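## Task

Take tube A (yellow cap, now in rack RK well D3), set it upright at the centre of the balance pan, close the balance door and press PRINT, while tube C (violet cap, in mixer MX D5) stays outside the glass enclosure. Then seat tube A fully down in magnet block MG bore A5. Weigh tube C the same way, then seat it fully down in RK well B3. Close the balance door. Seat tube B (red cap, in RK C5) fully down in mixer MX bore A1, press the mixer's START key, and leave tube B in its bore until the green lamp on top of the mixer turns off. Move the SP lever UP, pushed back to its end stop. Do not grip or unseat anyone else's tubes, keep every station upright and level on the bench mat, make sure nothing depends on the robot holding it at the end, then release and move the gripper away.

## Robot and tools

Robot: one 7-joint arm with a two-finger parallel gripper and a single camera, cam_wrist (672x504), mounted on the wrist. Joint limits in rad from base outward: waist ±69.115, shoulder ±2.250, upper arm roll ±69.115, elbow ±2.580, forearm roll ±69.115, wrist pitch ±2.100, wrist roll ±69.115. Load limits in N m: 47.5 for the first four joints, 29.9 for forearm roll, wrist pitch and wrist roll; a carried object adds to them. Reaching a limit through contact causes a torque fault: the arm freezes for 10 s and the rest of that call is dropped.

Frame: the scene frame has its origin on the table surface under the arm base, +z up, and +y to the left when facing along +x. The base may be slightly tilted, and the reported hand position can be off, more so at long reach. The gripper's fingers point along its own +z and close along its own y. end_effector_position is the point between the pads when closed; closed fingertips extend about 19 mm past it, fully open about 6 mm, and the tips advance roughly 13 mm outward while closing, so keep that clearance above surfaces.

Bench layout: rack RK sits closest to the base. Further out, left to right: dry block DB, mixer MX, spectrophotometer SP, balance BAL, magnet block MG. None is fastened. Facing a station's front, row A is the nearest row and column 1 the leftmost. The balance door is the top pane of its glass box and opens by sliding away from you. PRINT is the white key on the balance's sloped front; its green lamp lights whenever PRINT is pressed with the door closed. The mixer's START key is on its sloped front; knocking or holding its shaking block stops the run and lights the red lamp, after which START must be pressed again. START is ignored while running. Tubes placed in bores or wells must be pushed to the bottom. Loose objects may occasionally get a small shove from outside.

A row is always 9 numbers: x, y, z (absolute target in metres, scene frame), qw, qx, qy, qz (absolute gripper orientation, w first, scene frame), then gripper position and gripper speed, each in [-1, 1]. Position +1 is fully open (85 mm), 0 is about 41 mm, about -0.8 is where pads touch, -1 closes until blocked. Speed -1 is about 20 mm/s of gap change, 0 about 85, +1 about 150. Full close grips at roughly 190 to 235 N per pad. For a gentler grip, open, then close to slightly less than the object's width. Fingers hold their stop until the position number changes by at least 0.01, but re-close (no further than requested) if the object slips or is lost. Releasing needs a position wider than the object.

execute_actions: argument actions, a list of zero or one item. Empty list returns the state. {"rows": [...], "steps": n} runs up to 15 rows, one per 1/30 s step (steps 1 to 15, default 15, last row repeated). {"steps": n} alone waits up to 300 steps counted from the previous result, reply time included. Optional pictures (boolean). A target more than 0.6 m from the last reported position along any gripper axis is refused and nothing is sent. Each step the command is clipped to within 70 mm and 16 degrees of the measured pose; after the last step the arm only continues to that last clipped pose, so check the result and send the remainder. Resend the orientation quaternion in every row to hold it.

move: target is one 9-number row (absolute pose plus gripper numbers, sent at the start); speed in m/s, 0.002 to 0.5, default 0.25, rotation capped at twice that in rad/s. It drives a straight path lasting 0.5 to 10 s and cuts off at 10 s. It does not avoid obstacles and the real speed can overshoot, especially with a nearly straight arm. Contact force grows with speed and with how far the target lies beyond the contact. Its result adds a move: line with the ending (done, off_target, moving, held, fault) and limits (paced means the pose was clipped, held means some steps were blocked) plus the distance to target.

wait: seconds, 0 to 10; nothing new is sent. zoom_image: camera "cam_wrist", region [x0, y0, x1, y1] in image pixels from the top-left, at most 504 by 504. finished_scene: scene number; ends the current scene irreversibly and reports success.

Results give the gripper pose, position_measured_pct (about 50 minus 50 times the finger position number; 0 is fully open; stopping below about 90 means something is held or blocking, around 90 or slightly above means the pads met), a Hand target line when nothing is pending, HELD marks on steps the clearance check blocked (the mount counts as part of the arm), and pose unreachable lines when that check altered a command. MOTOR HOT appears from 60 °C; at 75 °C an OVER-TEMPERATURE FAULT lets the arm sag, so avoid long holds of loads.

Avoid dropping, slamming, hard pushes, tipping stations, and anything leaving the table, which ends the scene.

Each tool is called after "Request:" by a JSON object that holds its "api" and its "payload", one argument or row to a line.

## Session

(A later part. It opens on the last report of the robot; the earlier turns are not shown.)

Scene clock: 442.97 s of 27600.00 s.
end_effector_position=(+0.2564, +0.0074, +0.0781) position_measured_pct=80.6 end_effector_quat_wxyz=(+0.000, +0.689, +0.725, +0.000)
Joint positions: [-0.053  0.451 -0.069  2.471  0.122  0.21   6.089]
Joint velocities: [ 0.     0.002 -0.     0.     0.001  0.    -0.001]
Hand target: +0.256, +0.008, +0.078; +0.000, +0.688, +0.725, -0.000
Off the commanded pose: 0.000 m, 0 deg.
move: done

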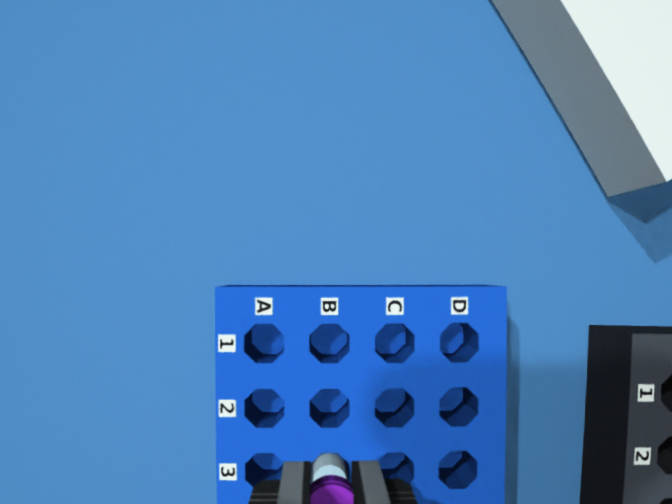

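It's in. Continue down, release, push.

Request:
{"api": "move", "payload": {
  "target": [0.2563,0.0076,0.067,0,0.688,0.725,0,-0.66,-0.5],
  "speed": 0.015
}}

Request:
{"api": "move", "payload": {
  "target": [0.2563,0.0076,0.067,0,0.688,0.725,0,-0.3,-0.5],
  "speed": 0.015
}}

Request:
{"api": "move", "payload": {
  "target": [0.2562,0.0096,0.095,0,0.688,0.725,0,-0.3,0],
  "speed": 0.06
}}

Request:
{"api": "move", "payload": {
  "target": [0.2562,0.0096,0.093,0,0.688,0.725,0,-1,0],
  "speed": 0.06
}}

Request:
{"api": "move", "payload": {
  "target": [0.2562,0.0096,0.072,0,0.688,0.725,0,-1,0],
  "speed": 0.018
}}

Request:
{"api": "move", "payload": {
  "target": [0.2562,0.0096,0.125,0,0.688,0.725,0,-1,0],
  "speed": 0.1
}}

Request:
{"api": "move", "payload": {
  "target": [0.262,-0.2,0.28,0,0.55,0.835,0,-0.08,0],
  "speed": 0.3
}}

Request:
{"api": "move", "payload": {
  "target": [0.3131,-0.4377,0.268,0,0.4656,0.885,0,-0.08,0],
  "speed": 0.25
}}

Scene clock: 458.93 s of 27600.00 s.
end_effector_position=(+0.2564, +0.0071, +0.0672) position_measured_pct=80.6 end_effector_quat_wxyz=(+0.000, +0.689, +0.725, -0.000)
Joint positions: [-0.066  0.492 -0.053  2.48   0.129  0.159  6.083]
Joint velocities: [-0.001  0.003 -0.001 -0.001  0.001  0.    -0.001]
Hand target: +0.256, +0.008, +0.067; +0.000, +0.688, +0.725, -0.000
Off the commanded pose: 0.001 m, 0 deg.
move: done

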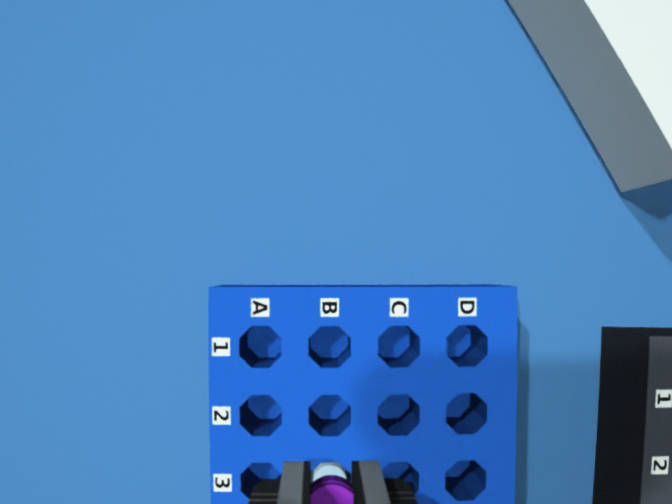

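Scene clock: 459.63 s of 27600.00 s.
end_effector_position=(+0.2563, +0.0076, +0.0670) position_measured_pct=65.1 end_effector_quat_wxyz=(+0.000, +0.688, +0.725, +0.000)
Joint positions: [-0.066  0.493 -0.054  2.48   0.129  0.159  6.082]
Joint velocities: [ 0.     0.     0.001 -0.    -0.     0.001 -0.001]
Hand target: +0.256, +0.008, +0.067; -0.000, +0.688, +0.725, +0.000
Off the commanded pose: 0.000 m, 0 deg.
move: done

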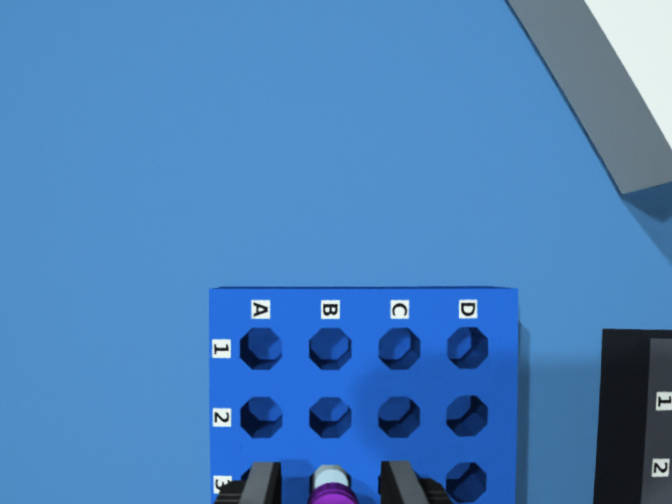

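Scene clock: 460.37 s of 27600.00 s.
end_effector_position=(+0.2559, +0.0097, +0.0947) position_measured_pct=65.1 end_effector_quat_wxyz=(-0.000, +0.688, +0.725, -0.000)
Joint positions: [-0.042  0.391 -0.092  2.455  0.105  0.288  6.096]
Joint velocities: [ 0.001 -0.01  -0.     0.    -0.001  0.001  0.001]
Hand target: +0.256, +0.010, +0.095; -0.000, +0.688, +0.725, +0.000
Off the commanded pose: 0.000 m, 0 deg.
move: done

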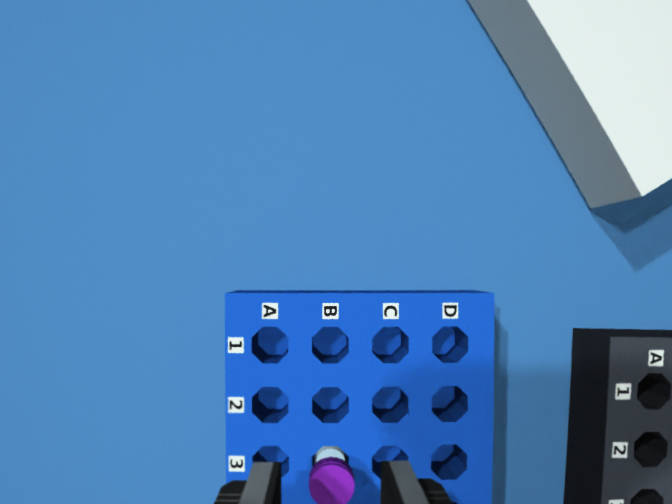

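Scene clock: 461.07 s of 27600.00 s.
end_effector_position=(+0.2562, +0.0096, +0.0930) position_measured_pct=91.7 end_effector_quat_wxyz=(+0.000, +0.688, +0.725, +0.000)
Joint positions: [-0.044  0.397 -0.089  2.457  0.107  0.279  6.094]
Joint velocities: [-0.     0.    -0.001  0.    -0.    -0.001 -0.001]
Hand target: +0.256, +0.010, +0.093; +0.000, +0.688, +0.725, -0.000
Off the commanded pose: 0.000 m, 0 deg.
move: done

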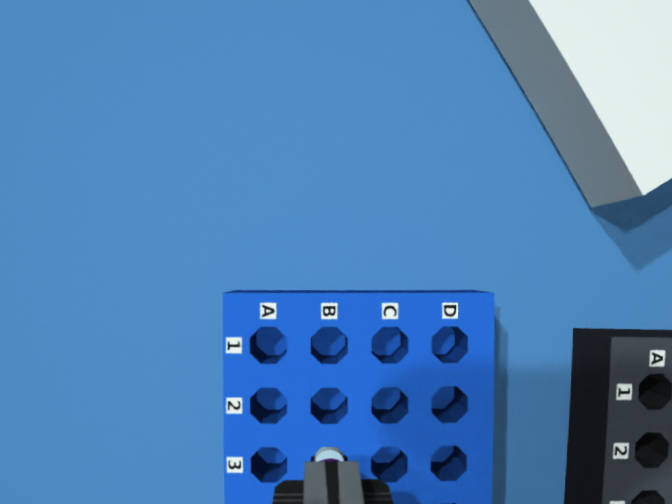

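Scene clock: 462.47 s of 27600.00 s.
end_effector_position=(+0.2579, +0.0096, +0.0757) position_measured_pct=91.7 end_effector_quat_wxyz=(+0.003, +0.688, +0.725, +0.003)
Joint positions: [-0.069  0.459 -0.06   2.477  0.124  0.186  6.079]
Joint velocities: [-0.001 -0.     0.     0.001  0.     0.     0.   ]
Hand target: +0.256, +0.010, +0.072; +0.000, +0.688, +0.725, -0.000
Off the commanded pose: 0.004 m, 1 deg.
move: off_target

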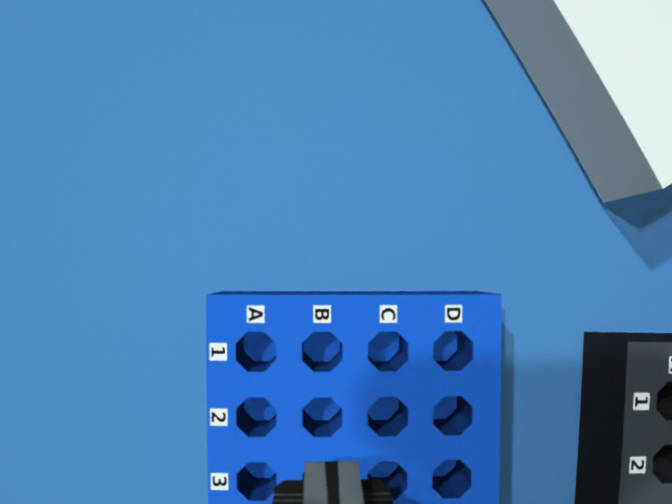

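Scene clock: 463.30 s of 27600.00 s.
end_effector_position=(+0.2559, +0.0097, +0.1246) position_measured_pct=91.7 end_effector_quat_wxyz=(-0.000, +0.688, +0.725, -0.000)
Joint positions: [-0.015  0.289 -0.12   2.419  0.07   0.427  6.129]
Joint velocities: [ 0.003 -0.011  0.002 -0.001 -0.002 -0.     0.003]
Hand target: +0.256, +0.010, +0.125; -0.000, +0.688, +0.725, +0.000
Off the commanded pose: 0.001 m, 0 deg.
move: done

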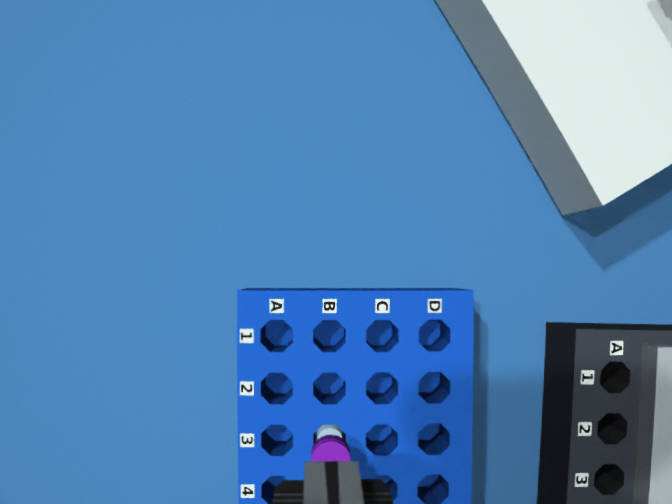

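Scene clock: 464.70 s of 27600.00 s.
end_effector_position=(+0.2618, -0.2001, +0.2802) position_measured_pct=54.0 end_effector_quat_wxyz=(+0.001, +0.550, +0.835, -0.001)
Joint positions: [ 0.518  0.111  0.098  1.943 -0.023  1.082  7.304]
Joint velocities: [ 0.004  0.007  0.01  -0.002 -0.001 -0.001  0.001]
Hand target: +0.262, -0.200, +0.280; +0.000, +0.550, +0.835, -0.001
Off the commanded pose: 0.000 m, 0 deg.
move: done

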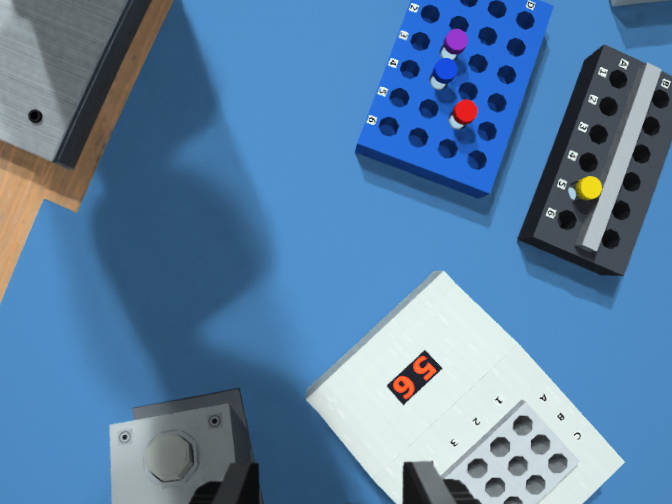

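Scene clock: 466.17 s of 27600.00 s.
end_effector_position=(+0.3132, -0.4376, +0.2690) position_measured_pct=54.0 end_effector_quat_wxyz=(+0.000, +0.465, +0.885, -0.001)
Joint positions: [ 0.836  0.597  0.163  1.268 -0.106  1.282  7.875]
Joint velocities: [ 0.003  0.013  0.003 -0.004 -0.001  0.003  0.001]
Hand target: +0.313, -0.438, +0.268; -0.000, +0.465, +0.885, -0.001
Off the commanded pose: 0.001 m, 0 deg.
move: done

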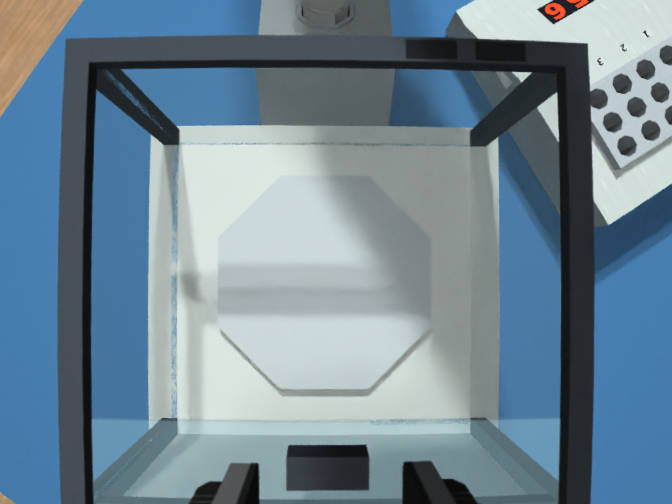

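Request:
{"api": "move", "payload": {
  "target": [0.3131,-0.4377,0.232,0,0.4656,0.885,0,-0.08,0],
  "speed": 0.06
}}

Request:
{"api": "move", "payload": {
  "target": [0.3131,-0.4377,0.232,0,0.4656,0.885,0,-0.45,-0.3],
  "speed": 0.06
}}

Request:
{"api": "move", "payload": {
  "target": [0.2490,-0.3445,0.232,0,0.4656,0.885,0,-0.45,-0.3],
  "speed": 0.07
}}

Request:
{"api": "move", "payload": {
  "target": [0.2497,-0.3455,0.232,0,0.4656,0.885,0,-0.08,0],
  "speed": 0.05
}}

Request:
{"api": "move", "payload": {
  "target": [0.2497,-0.3455,0.272,0,0.4656,0.885,0,-0.08,0],
  "speed": 0.1
}}

Request:
{"api": "move", "payload": {
  "target": [0.262,-0.21,0.265,0,0.42,0.9075,0,-0.25,0],
  "speed": 0.25
}}

Request:
{"api": "move", "payload": {
  "target": [0.277,-0.0287,0.13,0,0.3584,0.9336,0,-0.25,0],
  "speed": 0.25
}}

Request:
{"api": "move", "payload": {
  "target": [0.277,-0.0287,0.115,0,0.3584,0.9336,0,-0.25,0],
  "speed": 0.05
}}

Request:
{"api": "zoom_image", "payload": {
  "camera": "cam_wrist",
  "region": [200,324,440,504]
}}

Scene clock: 483.17 s of 27600.00 s.
end_effector_position=(+0.3131, -0.4377, +0.2321) position_measured_pct=54.0 end_effector_quat_wxyz=(+0.000, +0.466, +0.885, -0.000)
Joint positions: [ 0.839  0.628  0.156  1.336 -0.112  1.184  7.881]
Joint velocities: [ 0.     0.001  0.001  0.     0.    -0.001 -0.   ]
Hand target: +0.313, -0.438, +0.232; -0.000, +0.466, +0.885, -0.000
Off the commanded pose: 0.000 m, 0 deg.
move: done

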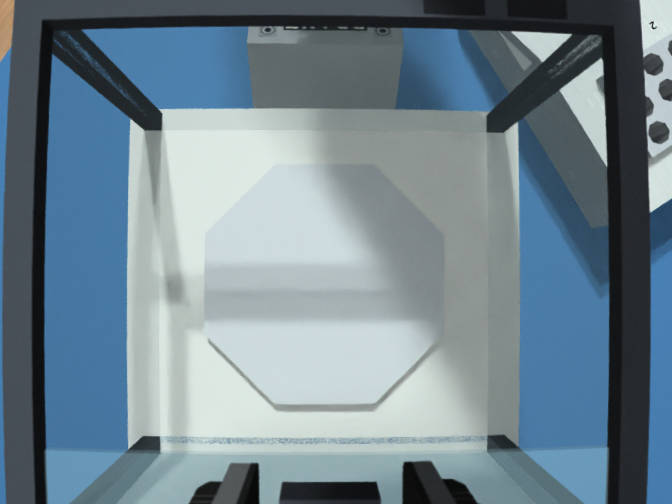

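Scene clock: 483.87 s of 27600.00 s.
end_effector_position=(+0.3128, -0.4380, +0.2323) position_measured_pct=68.7 end_effector_quat_wxyz=(+0.000, +0.466, +0.885, -0.000)
Joint positions: [ 0.84   0.627  0.156  1.337 -0.112  1.184  7.881]
Joint velocities: [ 0.003 -0.     0.     0.     0.001 -0.    -0.   ]
Hand target: +0.313, -0.438, +0.232; -0.000, +0.466, +0.885, -0.000
Off the commanded pose: 0.001 m, 0 deg.
move: done

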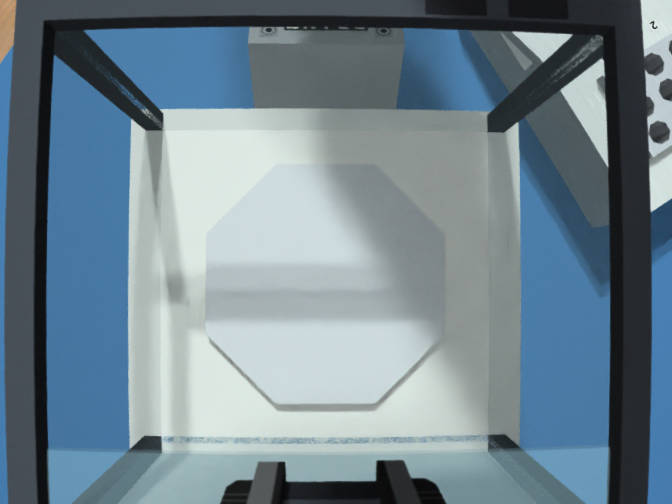

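Scene clock: 485.77 s of 27600.00 s.
end_effector_position=(+0.2497, -0.3455, +0.2318) position_measured_pct=68.7 end_effector_quat_wxyz=(+0.001, +0.466, +0.885, -0.000)
Joint positions: [ 0.801  0.387  0.156  1.75  -0.085  1.006  7.864]
Joint velocities: [-0.001 -0.001  0.001  0.003  0.001 -0.004  0.001]
Hand target: +0.249, -0.344, +0.232; +0.000, +0.466, +0.885, +0.000
Off the commanded pose: 0.001 m, 0 deg.
move: done

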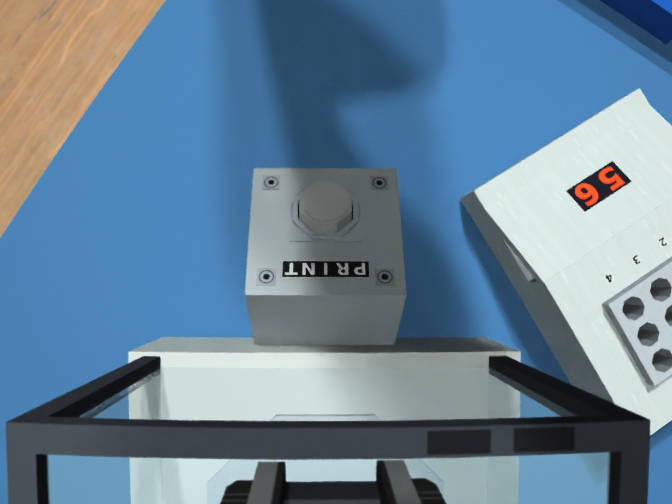

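Scene clock: 486.47 s of 27600.00 s.
end_effector_position=(+0.2497, -0.3455, +0.2320) position_measured_pct=54.0 end_effector_quat_wxyz=(+0.000, +0.466, +0.885, -0.000)
Joint positions: [ 0.8    0.389  0.156  1.747 -0.085  1.01   7.863]
Joint velocities: [ 0.    -0.    -0.     0.    -0.    -0.002 -0.   ]
Hand target: +0.250, -0.345, +0.232; -0.000, +0.466, +0.885, -0.000
Off the commanded pose: 0.000 m, 0 deg.
move: done

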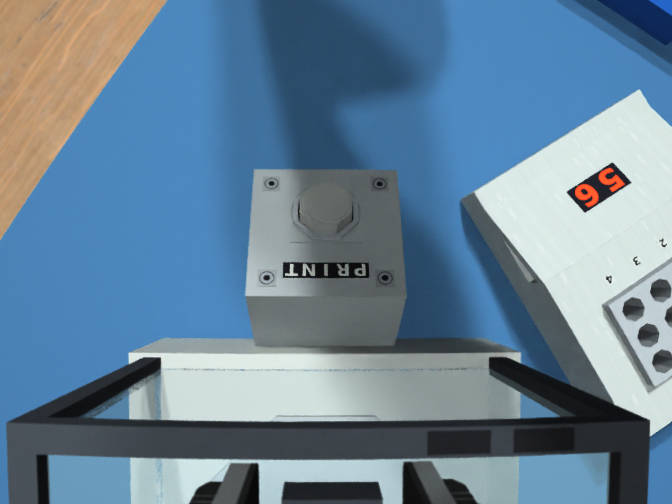

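Scene clock: 487.20 s of 27600.00 s.
end_effector_position=(+0.2497, -0.3455, +0.2719) position_measured_pct=54.0 end_effector_quat_wxyz=(-0.000, +0.466, +0.885, +0.000)
Joint positions: [ 0.795  0.342  0.163  1.674 -0.074  1.13   7.854]
Joint velocities: [-0.    -0.002 -0.    -0.001 -0.     0.001 -0.   ]
Hand target: +0.250, -0.345, +0.272; +0.000, +0.466, +0.885, +0.000
Off the commanded pose: 0.000 m, 0 deg.
move: done

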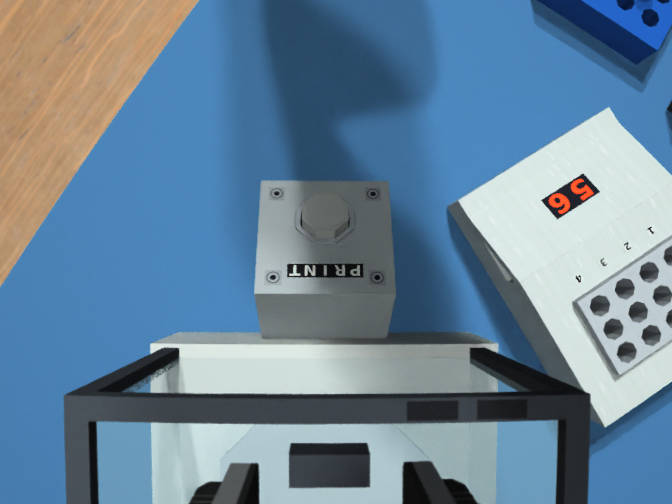

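Scene clock: 488.17 s of 27600.00 s.
end_effector_position=(+0.2620, -0.2101, +0.2646) position_measured_pct=62.3 end_effector_quat_wxyz=(-0.000, +0.420, +0.907, +0.001)
Joint positions: [ 0.584  0.147  0.057  1.957 -0.025  1.034  7.627]
Joint velocities: [-0.002 -0.007 -0.008  0.     0.002  0.    -0.001]
Hand target: +0.262, -0.210, +0.265; +0.000, +0.420, +0.908, +0.001
Off the commanded pose: 0.000 m, 0 deg.
move: done

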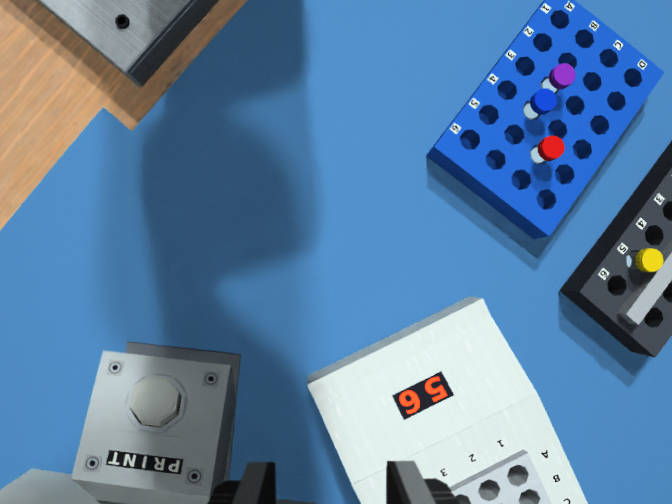

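Scene clock: 489.53 s of 27600.00 s.
end_effector_position=(+0.2774, -0.0290, +0.1303) position_measured_pct=62.3 end_effector_quat_wxyz=(+0.001, +0.359, +0.933, +0.001)
Joint positions: [ 0.149  0.306 -0.134  2.346  0.07   0.48   7.066]
Joint velocities: [-0.012  0.008 -0.012  0.     0.008  0.    -0.009]
Hand target: +0.277, -0.028, +0.130; +0.000, +0.358, +0.934, +0.001
Off the commanded pose: 0.001 m, 0 deg.
move: done

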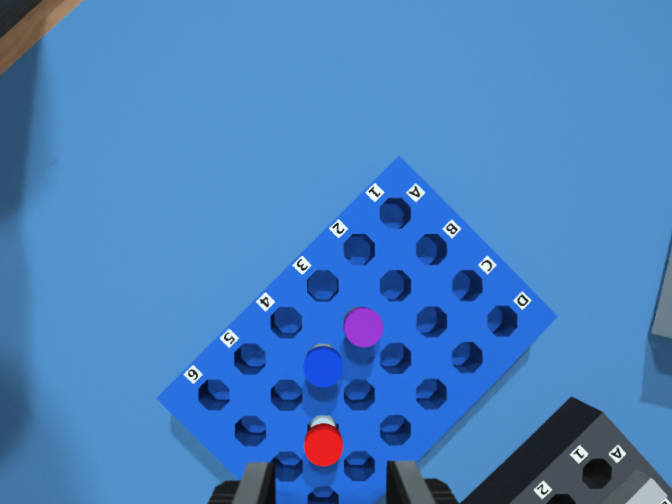

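Scene clock: 490.23 s of 27600.00 s.
end_effector_position=(+0.2771, -0.0288, +0.1152) position_measured_pct=62.3 end_effector_quat_wxyz=(+0.000, +0.358, +0.934, +0.000)
Joint positions: [ 0.135  0.351 -0.123  2.365  0.088  0.418  7.048]
Joint velocities: [-0.002  0.005 -0.002  0.001  0.001  0.001 -0.001]
Hand target: +0.277, -0.029, +0.115; +0.000, +0.358, +0.934, -0.000
Off the commanded pose: 0.000 m, 0 deg.
move: done

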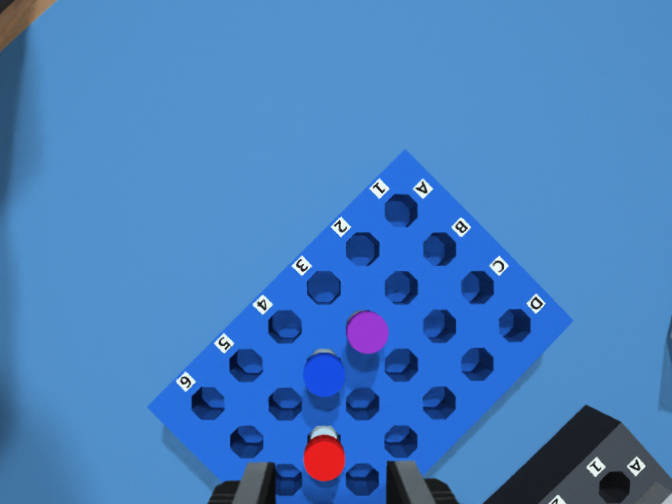

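Region (200, 324, 440, 504) of cam_wrist's 672x504 image, scaled by 2.100; it fills the top 378 rows of this view, and the rest is white.

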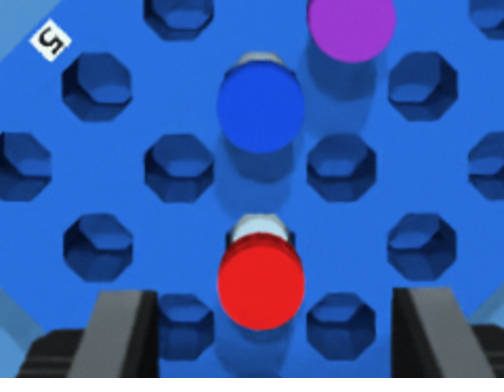

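Request:
{"api": "move", "payload": {
  "target": [0.2759,-0.0300,0.064,0,0.3584,0.9336,0,-0.25,0],
  "speed": 0.07
}}

Request:
{"api": "move", "payload": {
  "target": [0.2759,-0.0300,0.064,0,0.3584,0.9336,0,-0.66,-0.5],
  "speed": 0.05
}}

Request:
{"api": "move", "payload": {
  "target": [0.2759,-0.0300,0.115,0,0.3584,0.9336,0,-0.66,-0.5],
  "speed": 0.05
}}

Request:
{"api": "move", "payload": {
  "target": [0.25,0.2,0.28,0,0.27,0.963,0,-0.66,-0.5],
  "speed": 0.25
}}

Request:
{"api": "move", "payload": {
  "target": [0.2439,0.4243,0.265,0,0.2164,0.9763,0,-0.66,-0.5],
  "speed": 0.25
}}

Request:
{"api": "move", "payload": {
  "target": [0.2439,0.4243,0.238,0,0.2164,0.9763,0,-0.66,-0.5],
  "speed": 0.04
}}

Request:
{"api": "zoom_image", "payload": {
  "camera": "cam_wrist",
  "region": [270,404,390,494]
}}

Scene clock: 501.13 s of 27600.00 s.
end_effector_position=(+0.2762, -0.0301, +0.0643) position_measured_pct=62.3 end_effector_quat_wxyz=(+0.000, +0.358, +0.934, +0.000)
Joint positions: [ 0.091  0.518 -0.067  2.415  0.134  0.2    7.01 ]
Joint velocities: [-0.003  0.008 -0.001  0.001  0.001 -0.002 -0.001]
Hand target: +0.276, -0.030, +0.064; +0.000, +0.358, +0.934, -0.000
Off the commanded pose: 0.000 m, 0 deg.
move: done

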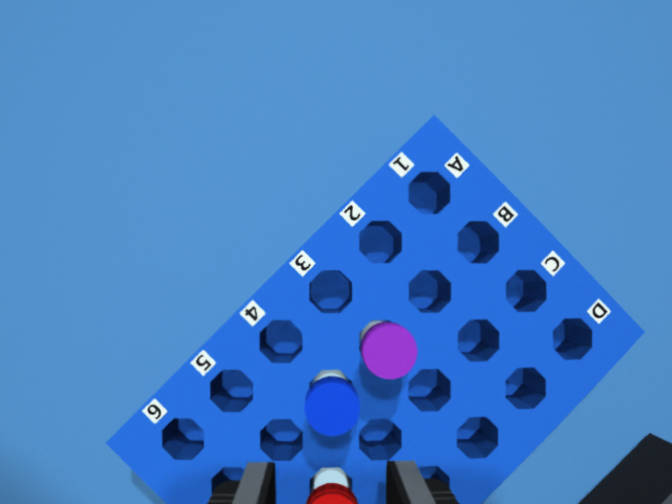

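Scene clock: 501.83 s of 27600.00 s.
end_effector_position=(+0.2761, -0.0300, +0.0642) position_measured_pct=81.0 end_effector_quat_wxyz=(+0.000, +0.358, +0.934, +0.000)
Joint positions: [ 0.091  0.519 -0.067  2.415  0.134  0.2    7.009]
Joint velocities: [ 0.    -0.    -0.001 -0.    -0.    -0.001 -0.   ]
Hand target: +0.276, -0.030, +0.064; +0.000, +0.358, +0.934, -0.000
Off the commanded pose: 0.000 m, 0 deg.
move: done

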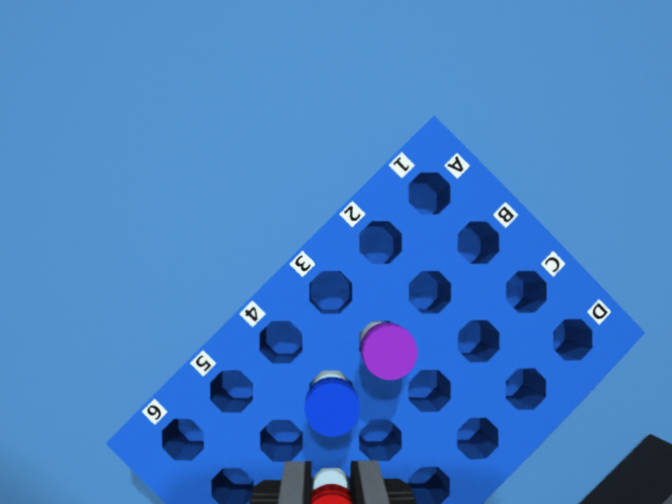

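Scene clock: 503.13 s of 27600.00 s.
end_effector_position=(+0.2757, -0.0299, +0.1147) position_measured_pct=81.0 end_effector_quat_wxyz=(-0.000, +0.358, +0.934, -0.000)
Joint positions: [ 0.141  0.352 -0.125  2.368  0.09   0.416  7.05 ]
Joint velocities: [ 0.001 -0.006  0.001 -0.001 -0.001 -0.001  0.001]
Hand target: +0.276, -0.030, +0.115; -0.000, +0.358, +0.934, +0.000
Off the commanded pose: 0.000 m, 0 deg.
move: done

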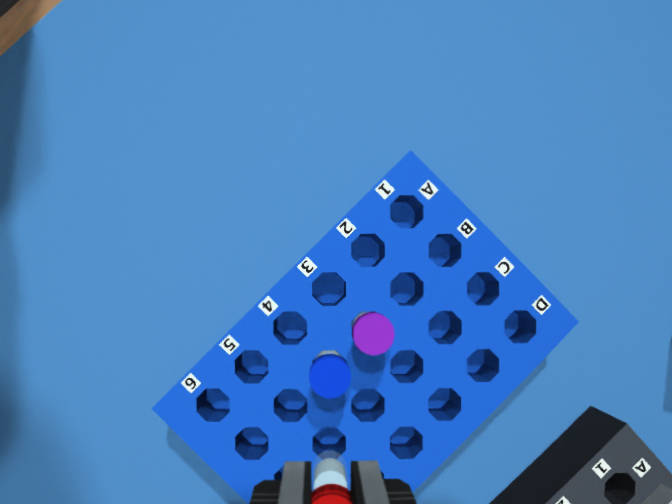

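Scene clock: 504.70 s of 27600.00 s.
end_effector_position=(+0.2501, +0.2002, +0.2799) position_measured_pct=81.0 end_effector_quat_wxyz=(-0.000, +0.271, +0.963, +0.001)
Joint positions: [-0.357  0.094 -0.419  1.96   0.045  1.082  6.499]
Joint velocities: [-0.003  0.004 -0.007 -0.002  0.001  0.    -0.002]
Hand target: +0.250, +0.200, +0.280; -0.000, +0.270, +0.963, +0.001
Off the commanded pose: 0.000 m, 0 deg.
move: done

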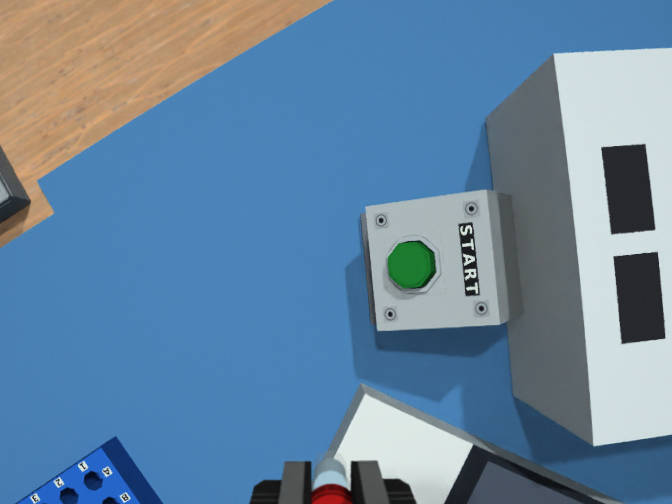

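Scene clock: 506.17 s of 27600.00 s.
end_effector_position=(+0.2437, +0.4246, +0.2653) position_measured_pct=81.0 end_effector_quat_wxyz=(-0.000, +0.216, +0.976, +0.000)
Joint positions: [-0.777  0.509 -0.503  1.461  0.26   1.227  6.094]
Joint velocities: [-0.003  0.004  0.001 -0.     0.001 -0.     0.001]
Hand target: +0.244, +0.425, +0.265; -0.000, +0.216, +0.976, +0.000
Off the commanded pose: 0.000 m, 0 deg.
move: done

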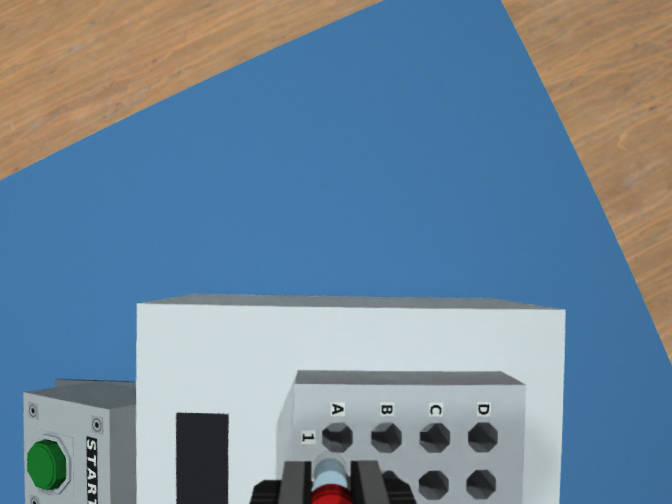

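Scene clock: 507.10 s of 27600.00 s.
end_effector_position=(+0.2439, +0.4243, +0.2380) position_measured_pct=81.0 end_effector_quat_wxyz=(+0.000, +0.216, +0.976, +0.000)
Joint positions: [-0.78   0.535 -0.496  1.511  0.277  1.154  6.078]
Joint velocities: [-0.001  0.001 -0.001  0.001  0.     0.    -0.001]
Hand target: +0.244, +0.424, +0.238; -0.000, +0.216, +0.976, -0.000
Off the commanded pose: 0.000 m, 0 deg.
move: done

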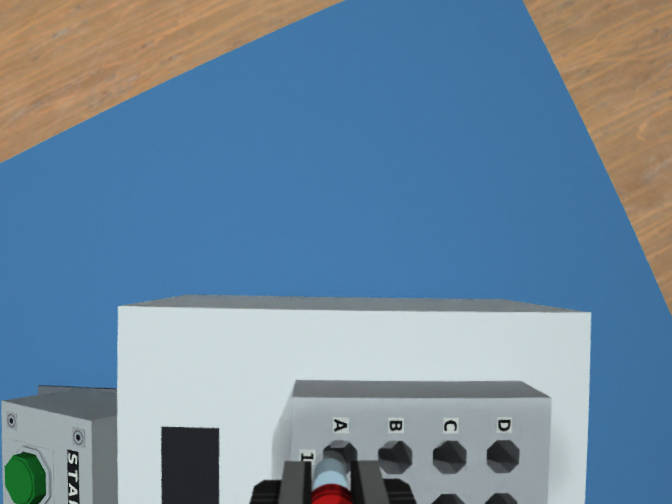

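Region (270, 404, 390, 494) of cam_wrist's 672x504 image, scaled by 4.200; it fills the top 378 rows of this view, and the rest is white.

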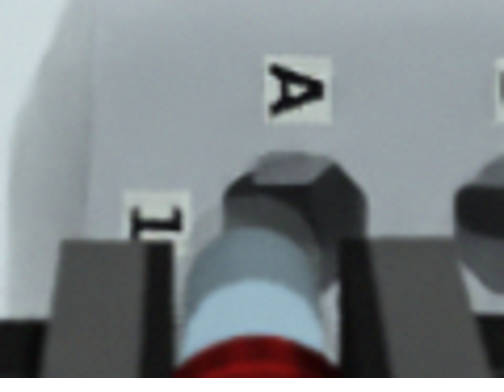

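Request:
{"api": "move", "payload": {
  "target": [0.2469,0.4270,0.23,0,0.2164,0.9763,0,-0.66,-0.5],
  "speed": 0.02
}}

Request:
{"api": "zoom_image", "payload": {
  "camera": "cam_wrist",
  "region": [270,404,390,494]
}}

Scene clock: 514.27 s of 27600.00 s.
end_effector_position=(+0.2469, +0.4270, +0.2301) position_measured_pct=81.0 end_effector_quat_wxyz=(+0.000, +0.216, +0.976, +0.000)
Joint positions: [-0.782  0.552 -0.491  1.511  0.285  1.139  6.077]
Joint velocities: [-0.     0.001 -0.001 -0.    -0.    -0.001 -0.   ]
Hand target: +0.247, +0.427, +0.230; +0.000, +0.216, +0.976, -0.000
Off the commanded pose: 0.000 m, 0 deg.
move: done

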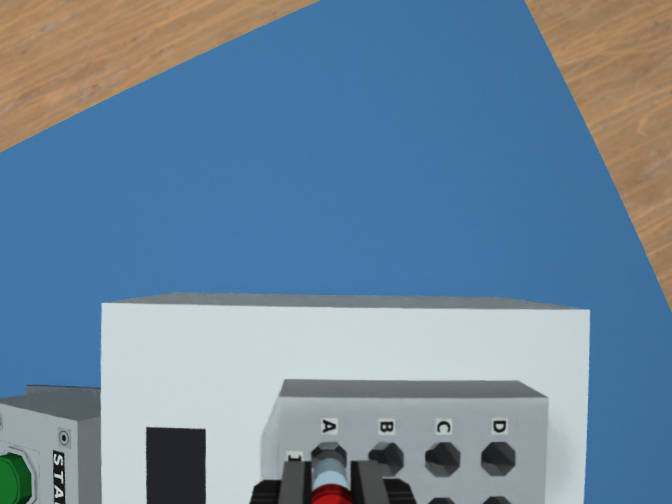

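Region (270, 404, 390, 494) of cam_wrist's 672x504 image, scaled by 4.200; it fills the top 378 rows of this view, and the rest is white.

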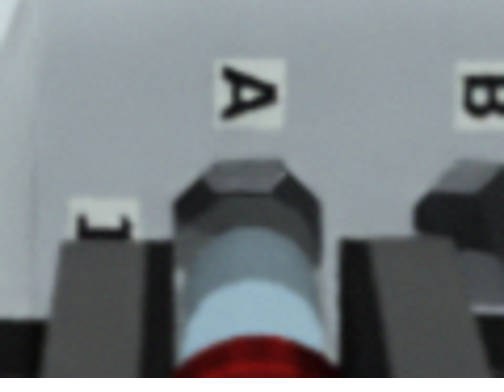

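Request:
{"api": "move", "payload": {
  "target": [0.2469,0.4270,0.222,0,0.2164,0.9763,0,-0.66,-0.5],
  "speed": 0.012
}}

Request:
{"api": "zoom_image", "payload": {
  "camera": "cam_wrist",
  "region": [270,404,390,494]
}}

Scene clock: 522.40 s of 27600.00 s.
end_effector_position=(+0.2467, +0.4270, +0.2220) position_measured_pct=81.0 end_effector_quat_wxyz=(-0.000, +0.216, +0.976, -0.000)
Joint positions: [-0.783  0.561 -0.489  1.524  0.29   1.118  6.072]
Joint velocities: [ 0.001  0.001 -0.    -0.    -0.    -0.001 -0.001]
Hand target: +0.247, +0.427, +0.222; -0.000, +0.216, +0.976, -0.000
Off the commanded pose: 0.000 m, 0 deg.
move: done

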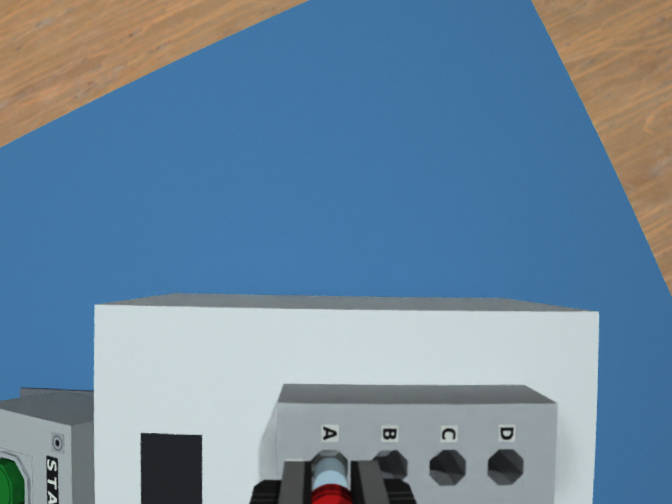

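Region (270, 404, 390, 494) of cam_wrist's 672x504 image, scaled by 4.200; it fills the top 378 rows of this view, and the rest is white.

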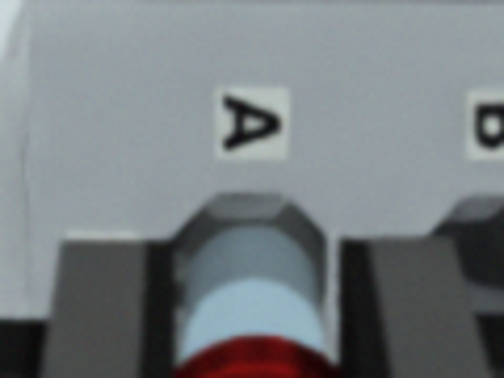

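Appears to be entering.

Request:
{"api": "move", "payload": {
  "target": [0.2468,0.4271,0.212,0,0.2164,0.9763,0,-0.66,-0.5],
  "speed": 0.012
}}

Request:
{"api": "zoom_image", "payload": {
  "camera": "cam_wrist",
  "region": [270,404,390,494]
}}

Scene clock: 529.33 s of 27600.00 s.
end_effector_position=(+0.2466, +0.4271, +0.2120) position_measured_pct=81.0 end_effector_quat_wxyz=(-0.000, +0.216, +0.976, -0.000)
Joint positions: [-0.786  0.572 -0.485  1.54   0.297  1.092  6.066]
Joint velocities: [-0.001  0.     0.     0.    -0.     0.002  0.001]
Hand target: +0.247, +0.427, +0.212; -0.000, +0.216, +0.976, -0.000
Off the commanded pose: 0.000 m, 0 deg.
move: done

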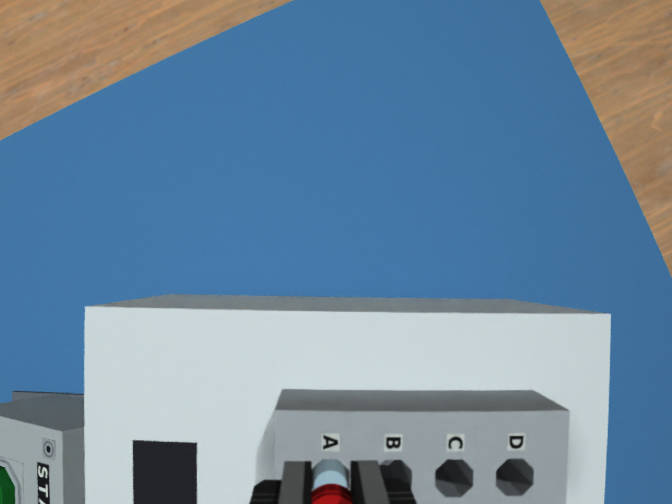

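Region (270, 404, 390, 494) of cam_wrist's 672x504 image, scaled by 4.200; it fills the top 378 rows of this view, and the rest is white.

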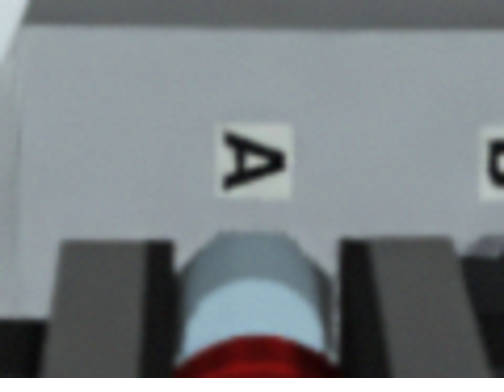

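Request:
{"api": "move", "payload": {
  "target": [0.2467,0.4271,0.196,0,0.2164,0.9763,0,-0.66,-0.5],
  "speed": 0.018
}}

Request:
{"api": "move", "payload": {
  "target": [0.2467,0.4271,0.196,0,0.2164,0.9763,0,-0.3,-0.5],
  "speed": 0.015
}}

Request:
{"api": "move", "payload": {
  "target": [0.248,0.4265,0.224,0,0.2164,0.9763,0,-0.3,0],
  "speed": 0.06
}}

Request:
{"api": "move", "payload": {
  "target": [0.248,0.4265,0.222,0,0.2164,0.9763,0,-1,0],
  "speed": 0.06
}}

Request:
{"api": "move", "payload": {
  "target": [0.248,0.4265,0.200,0,0.2164,0.9763,0,-1,0],
  "speed": 0.018
}}

Scene clock: 537.67 s of 27600.00 s.
end_effector_position=(+0.2464, +0.4271, +0.1960) position_measured_pct=81.0 end_effector_quat_wxyz=(-0.000, +0.216, +0.976, -0.000)
Joint positions: [-0.79   0.592 -0.478  1.564  0.309  1.051  6.055]
Joint velocities: [ 0.001  0.001  0.001  0.001  0.    -0.001  0.   ]
Hand target: +0.247, +0.427, +0.196; -0.000, +0.216, +0.976, -0.000
Off the commanded pose: 0.000 m, 0 deg.
move: done

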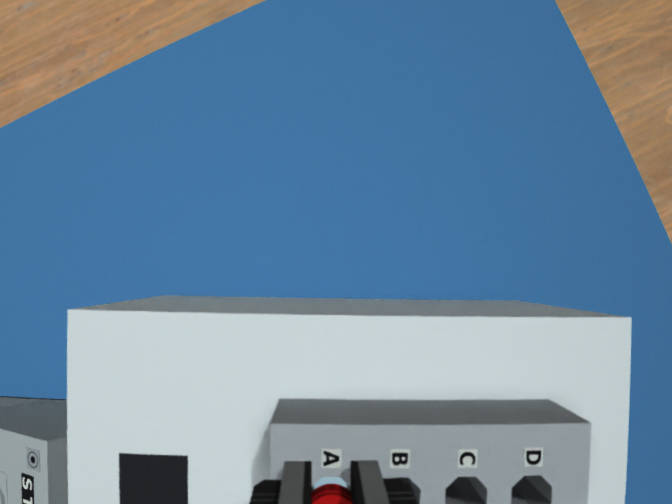

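Scene clock: 538.37 s of 27600.00 s.
end_effector_position=(+0.2467, +0.4271, +0.1960) position_measured_pct=65.1 end_effector_quat_wxyz=(+0.000, +0.216, +0.976, +0.000)
Joint positions: [-0.79   0.592 -0.478  1.563  0.309  1.051  6.055]
Joint velocities: [-0.001  0.     0.001  0.    -0.     0.001 -0.001]
Hand target: +0.247, +0.427, +0.196; +0.000, +0.216, +0.976, -0.000
Off the commanded pose: 0.000 m, 0 deg.
move: done

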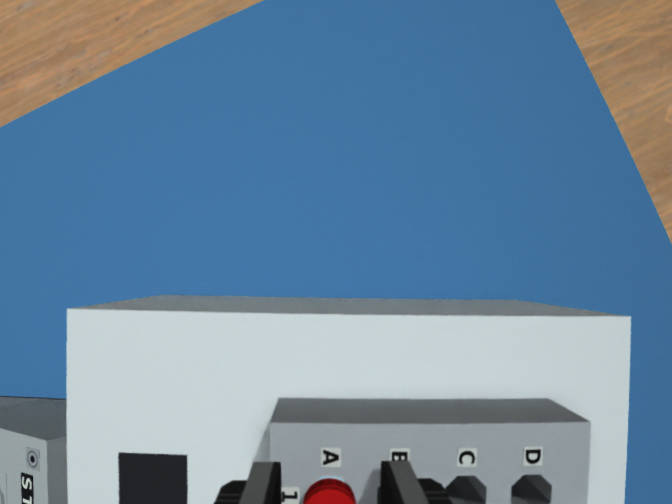

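Scene clock: 539.10 s of 27600.00 s.
end_effector_position=(+0.2479, +0.4265, +0.2239) position_measured_pct=65.1 end_effector_quat_wxyz=(-0.000, +0.216, +0.976, -0.000)
Joint positions: [-0.781  0.559 -0.488  1.52   0.288  1.123  6.076]
Joint velocities: [-0.001 -0.002 -0.002 -0.     0.    -0.001  0.   ]
Hand target: +0.248, +0.427, +0.224; +0.000, +0.216, +0.976, +0.000
Off the commanded pose: 0.000 m, 0 deg.
move: done

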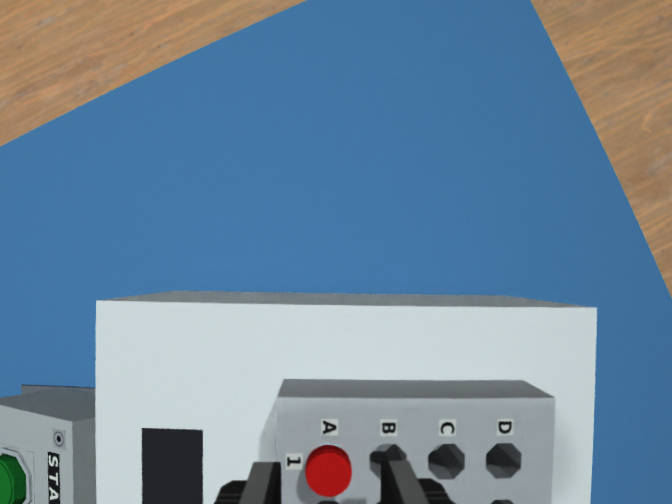

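Scene clock: 539.80 s of 27600.00 s.
end_effector_position=(+0.2480, +0.4265, +0.2220) position_measured_pct=91.7 end_effector_quat_wxyz=(+0.000, +0.216, +0.976, +0.000)
Joint positions: [-0.781  0.561 -0.488  1.523  0.29   1.118  6.075]
Joint velocities: [-0.     0.    -0.     0.     0.    -0.001  0.   ]
Hand target: +0.248, +0.426, +0.222; -0.000, +0.216, +0.976, -0.000
Off the commanded pose: 0.000 m, 0 deg.
move: done

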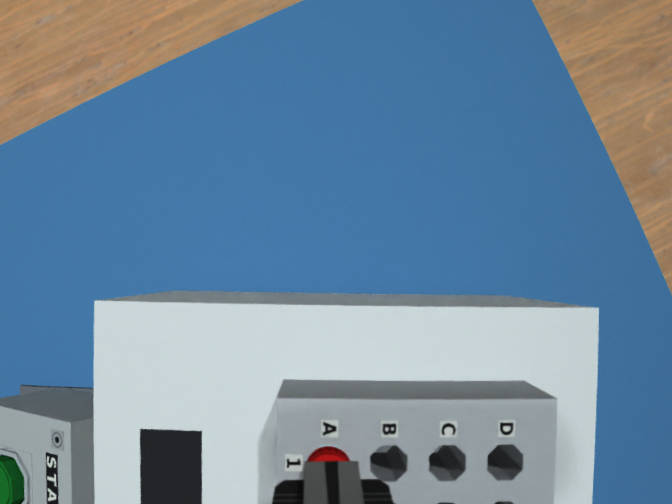

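Scene clock: 541.23 s of 27600.00 s.
end_effector_position=(+0.2483, +0.4277, +0.2052) position_measured_pct=91.7 end_effector_quat_wxyz=(+0.002, +0.216, +0.976, +0.004)
Joint positions: [-0.786  0.578 -0.481  1.555  0.305  1.065  6.061]
Joint velocities: [-0.002 -0.     0.002  0.001  0.    -0.    -0.001]
Hand target: +0.248, +0.426, +0.200; -0.000, +0.216, +0.976, -0.000
Off the commanded pose: 0.005 m, 0 deg.
move: off_target

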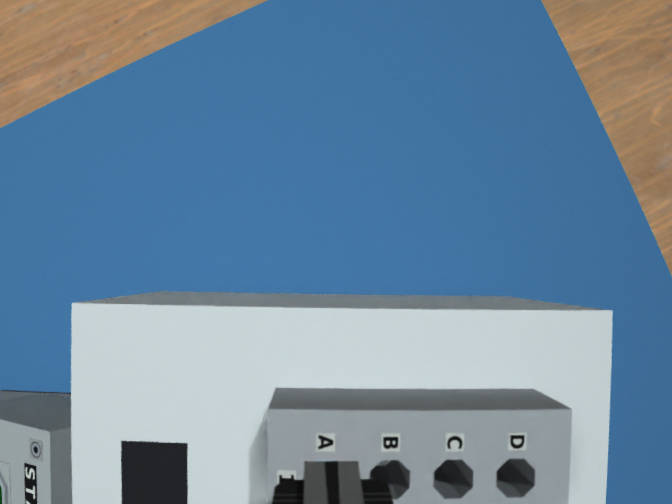

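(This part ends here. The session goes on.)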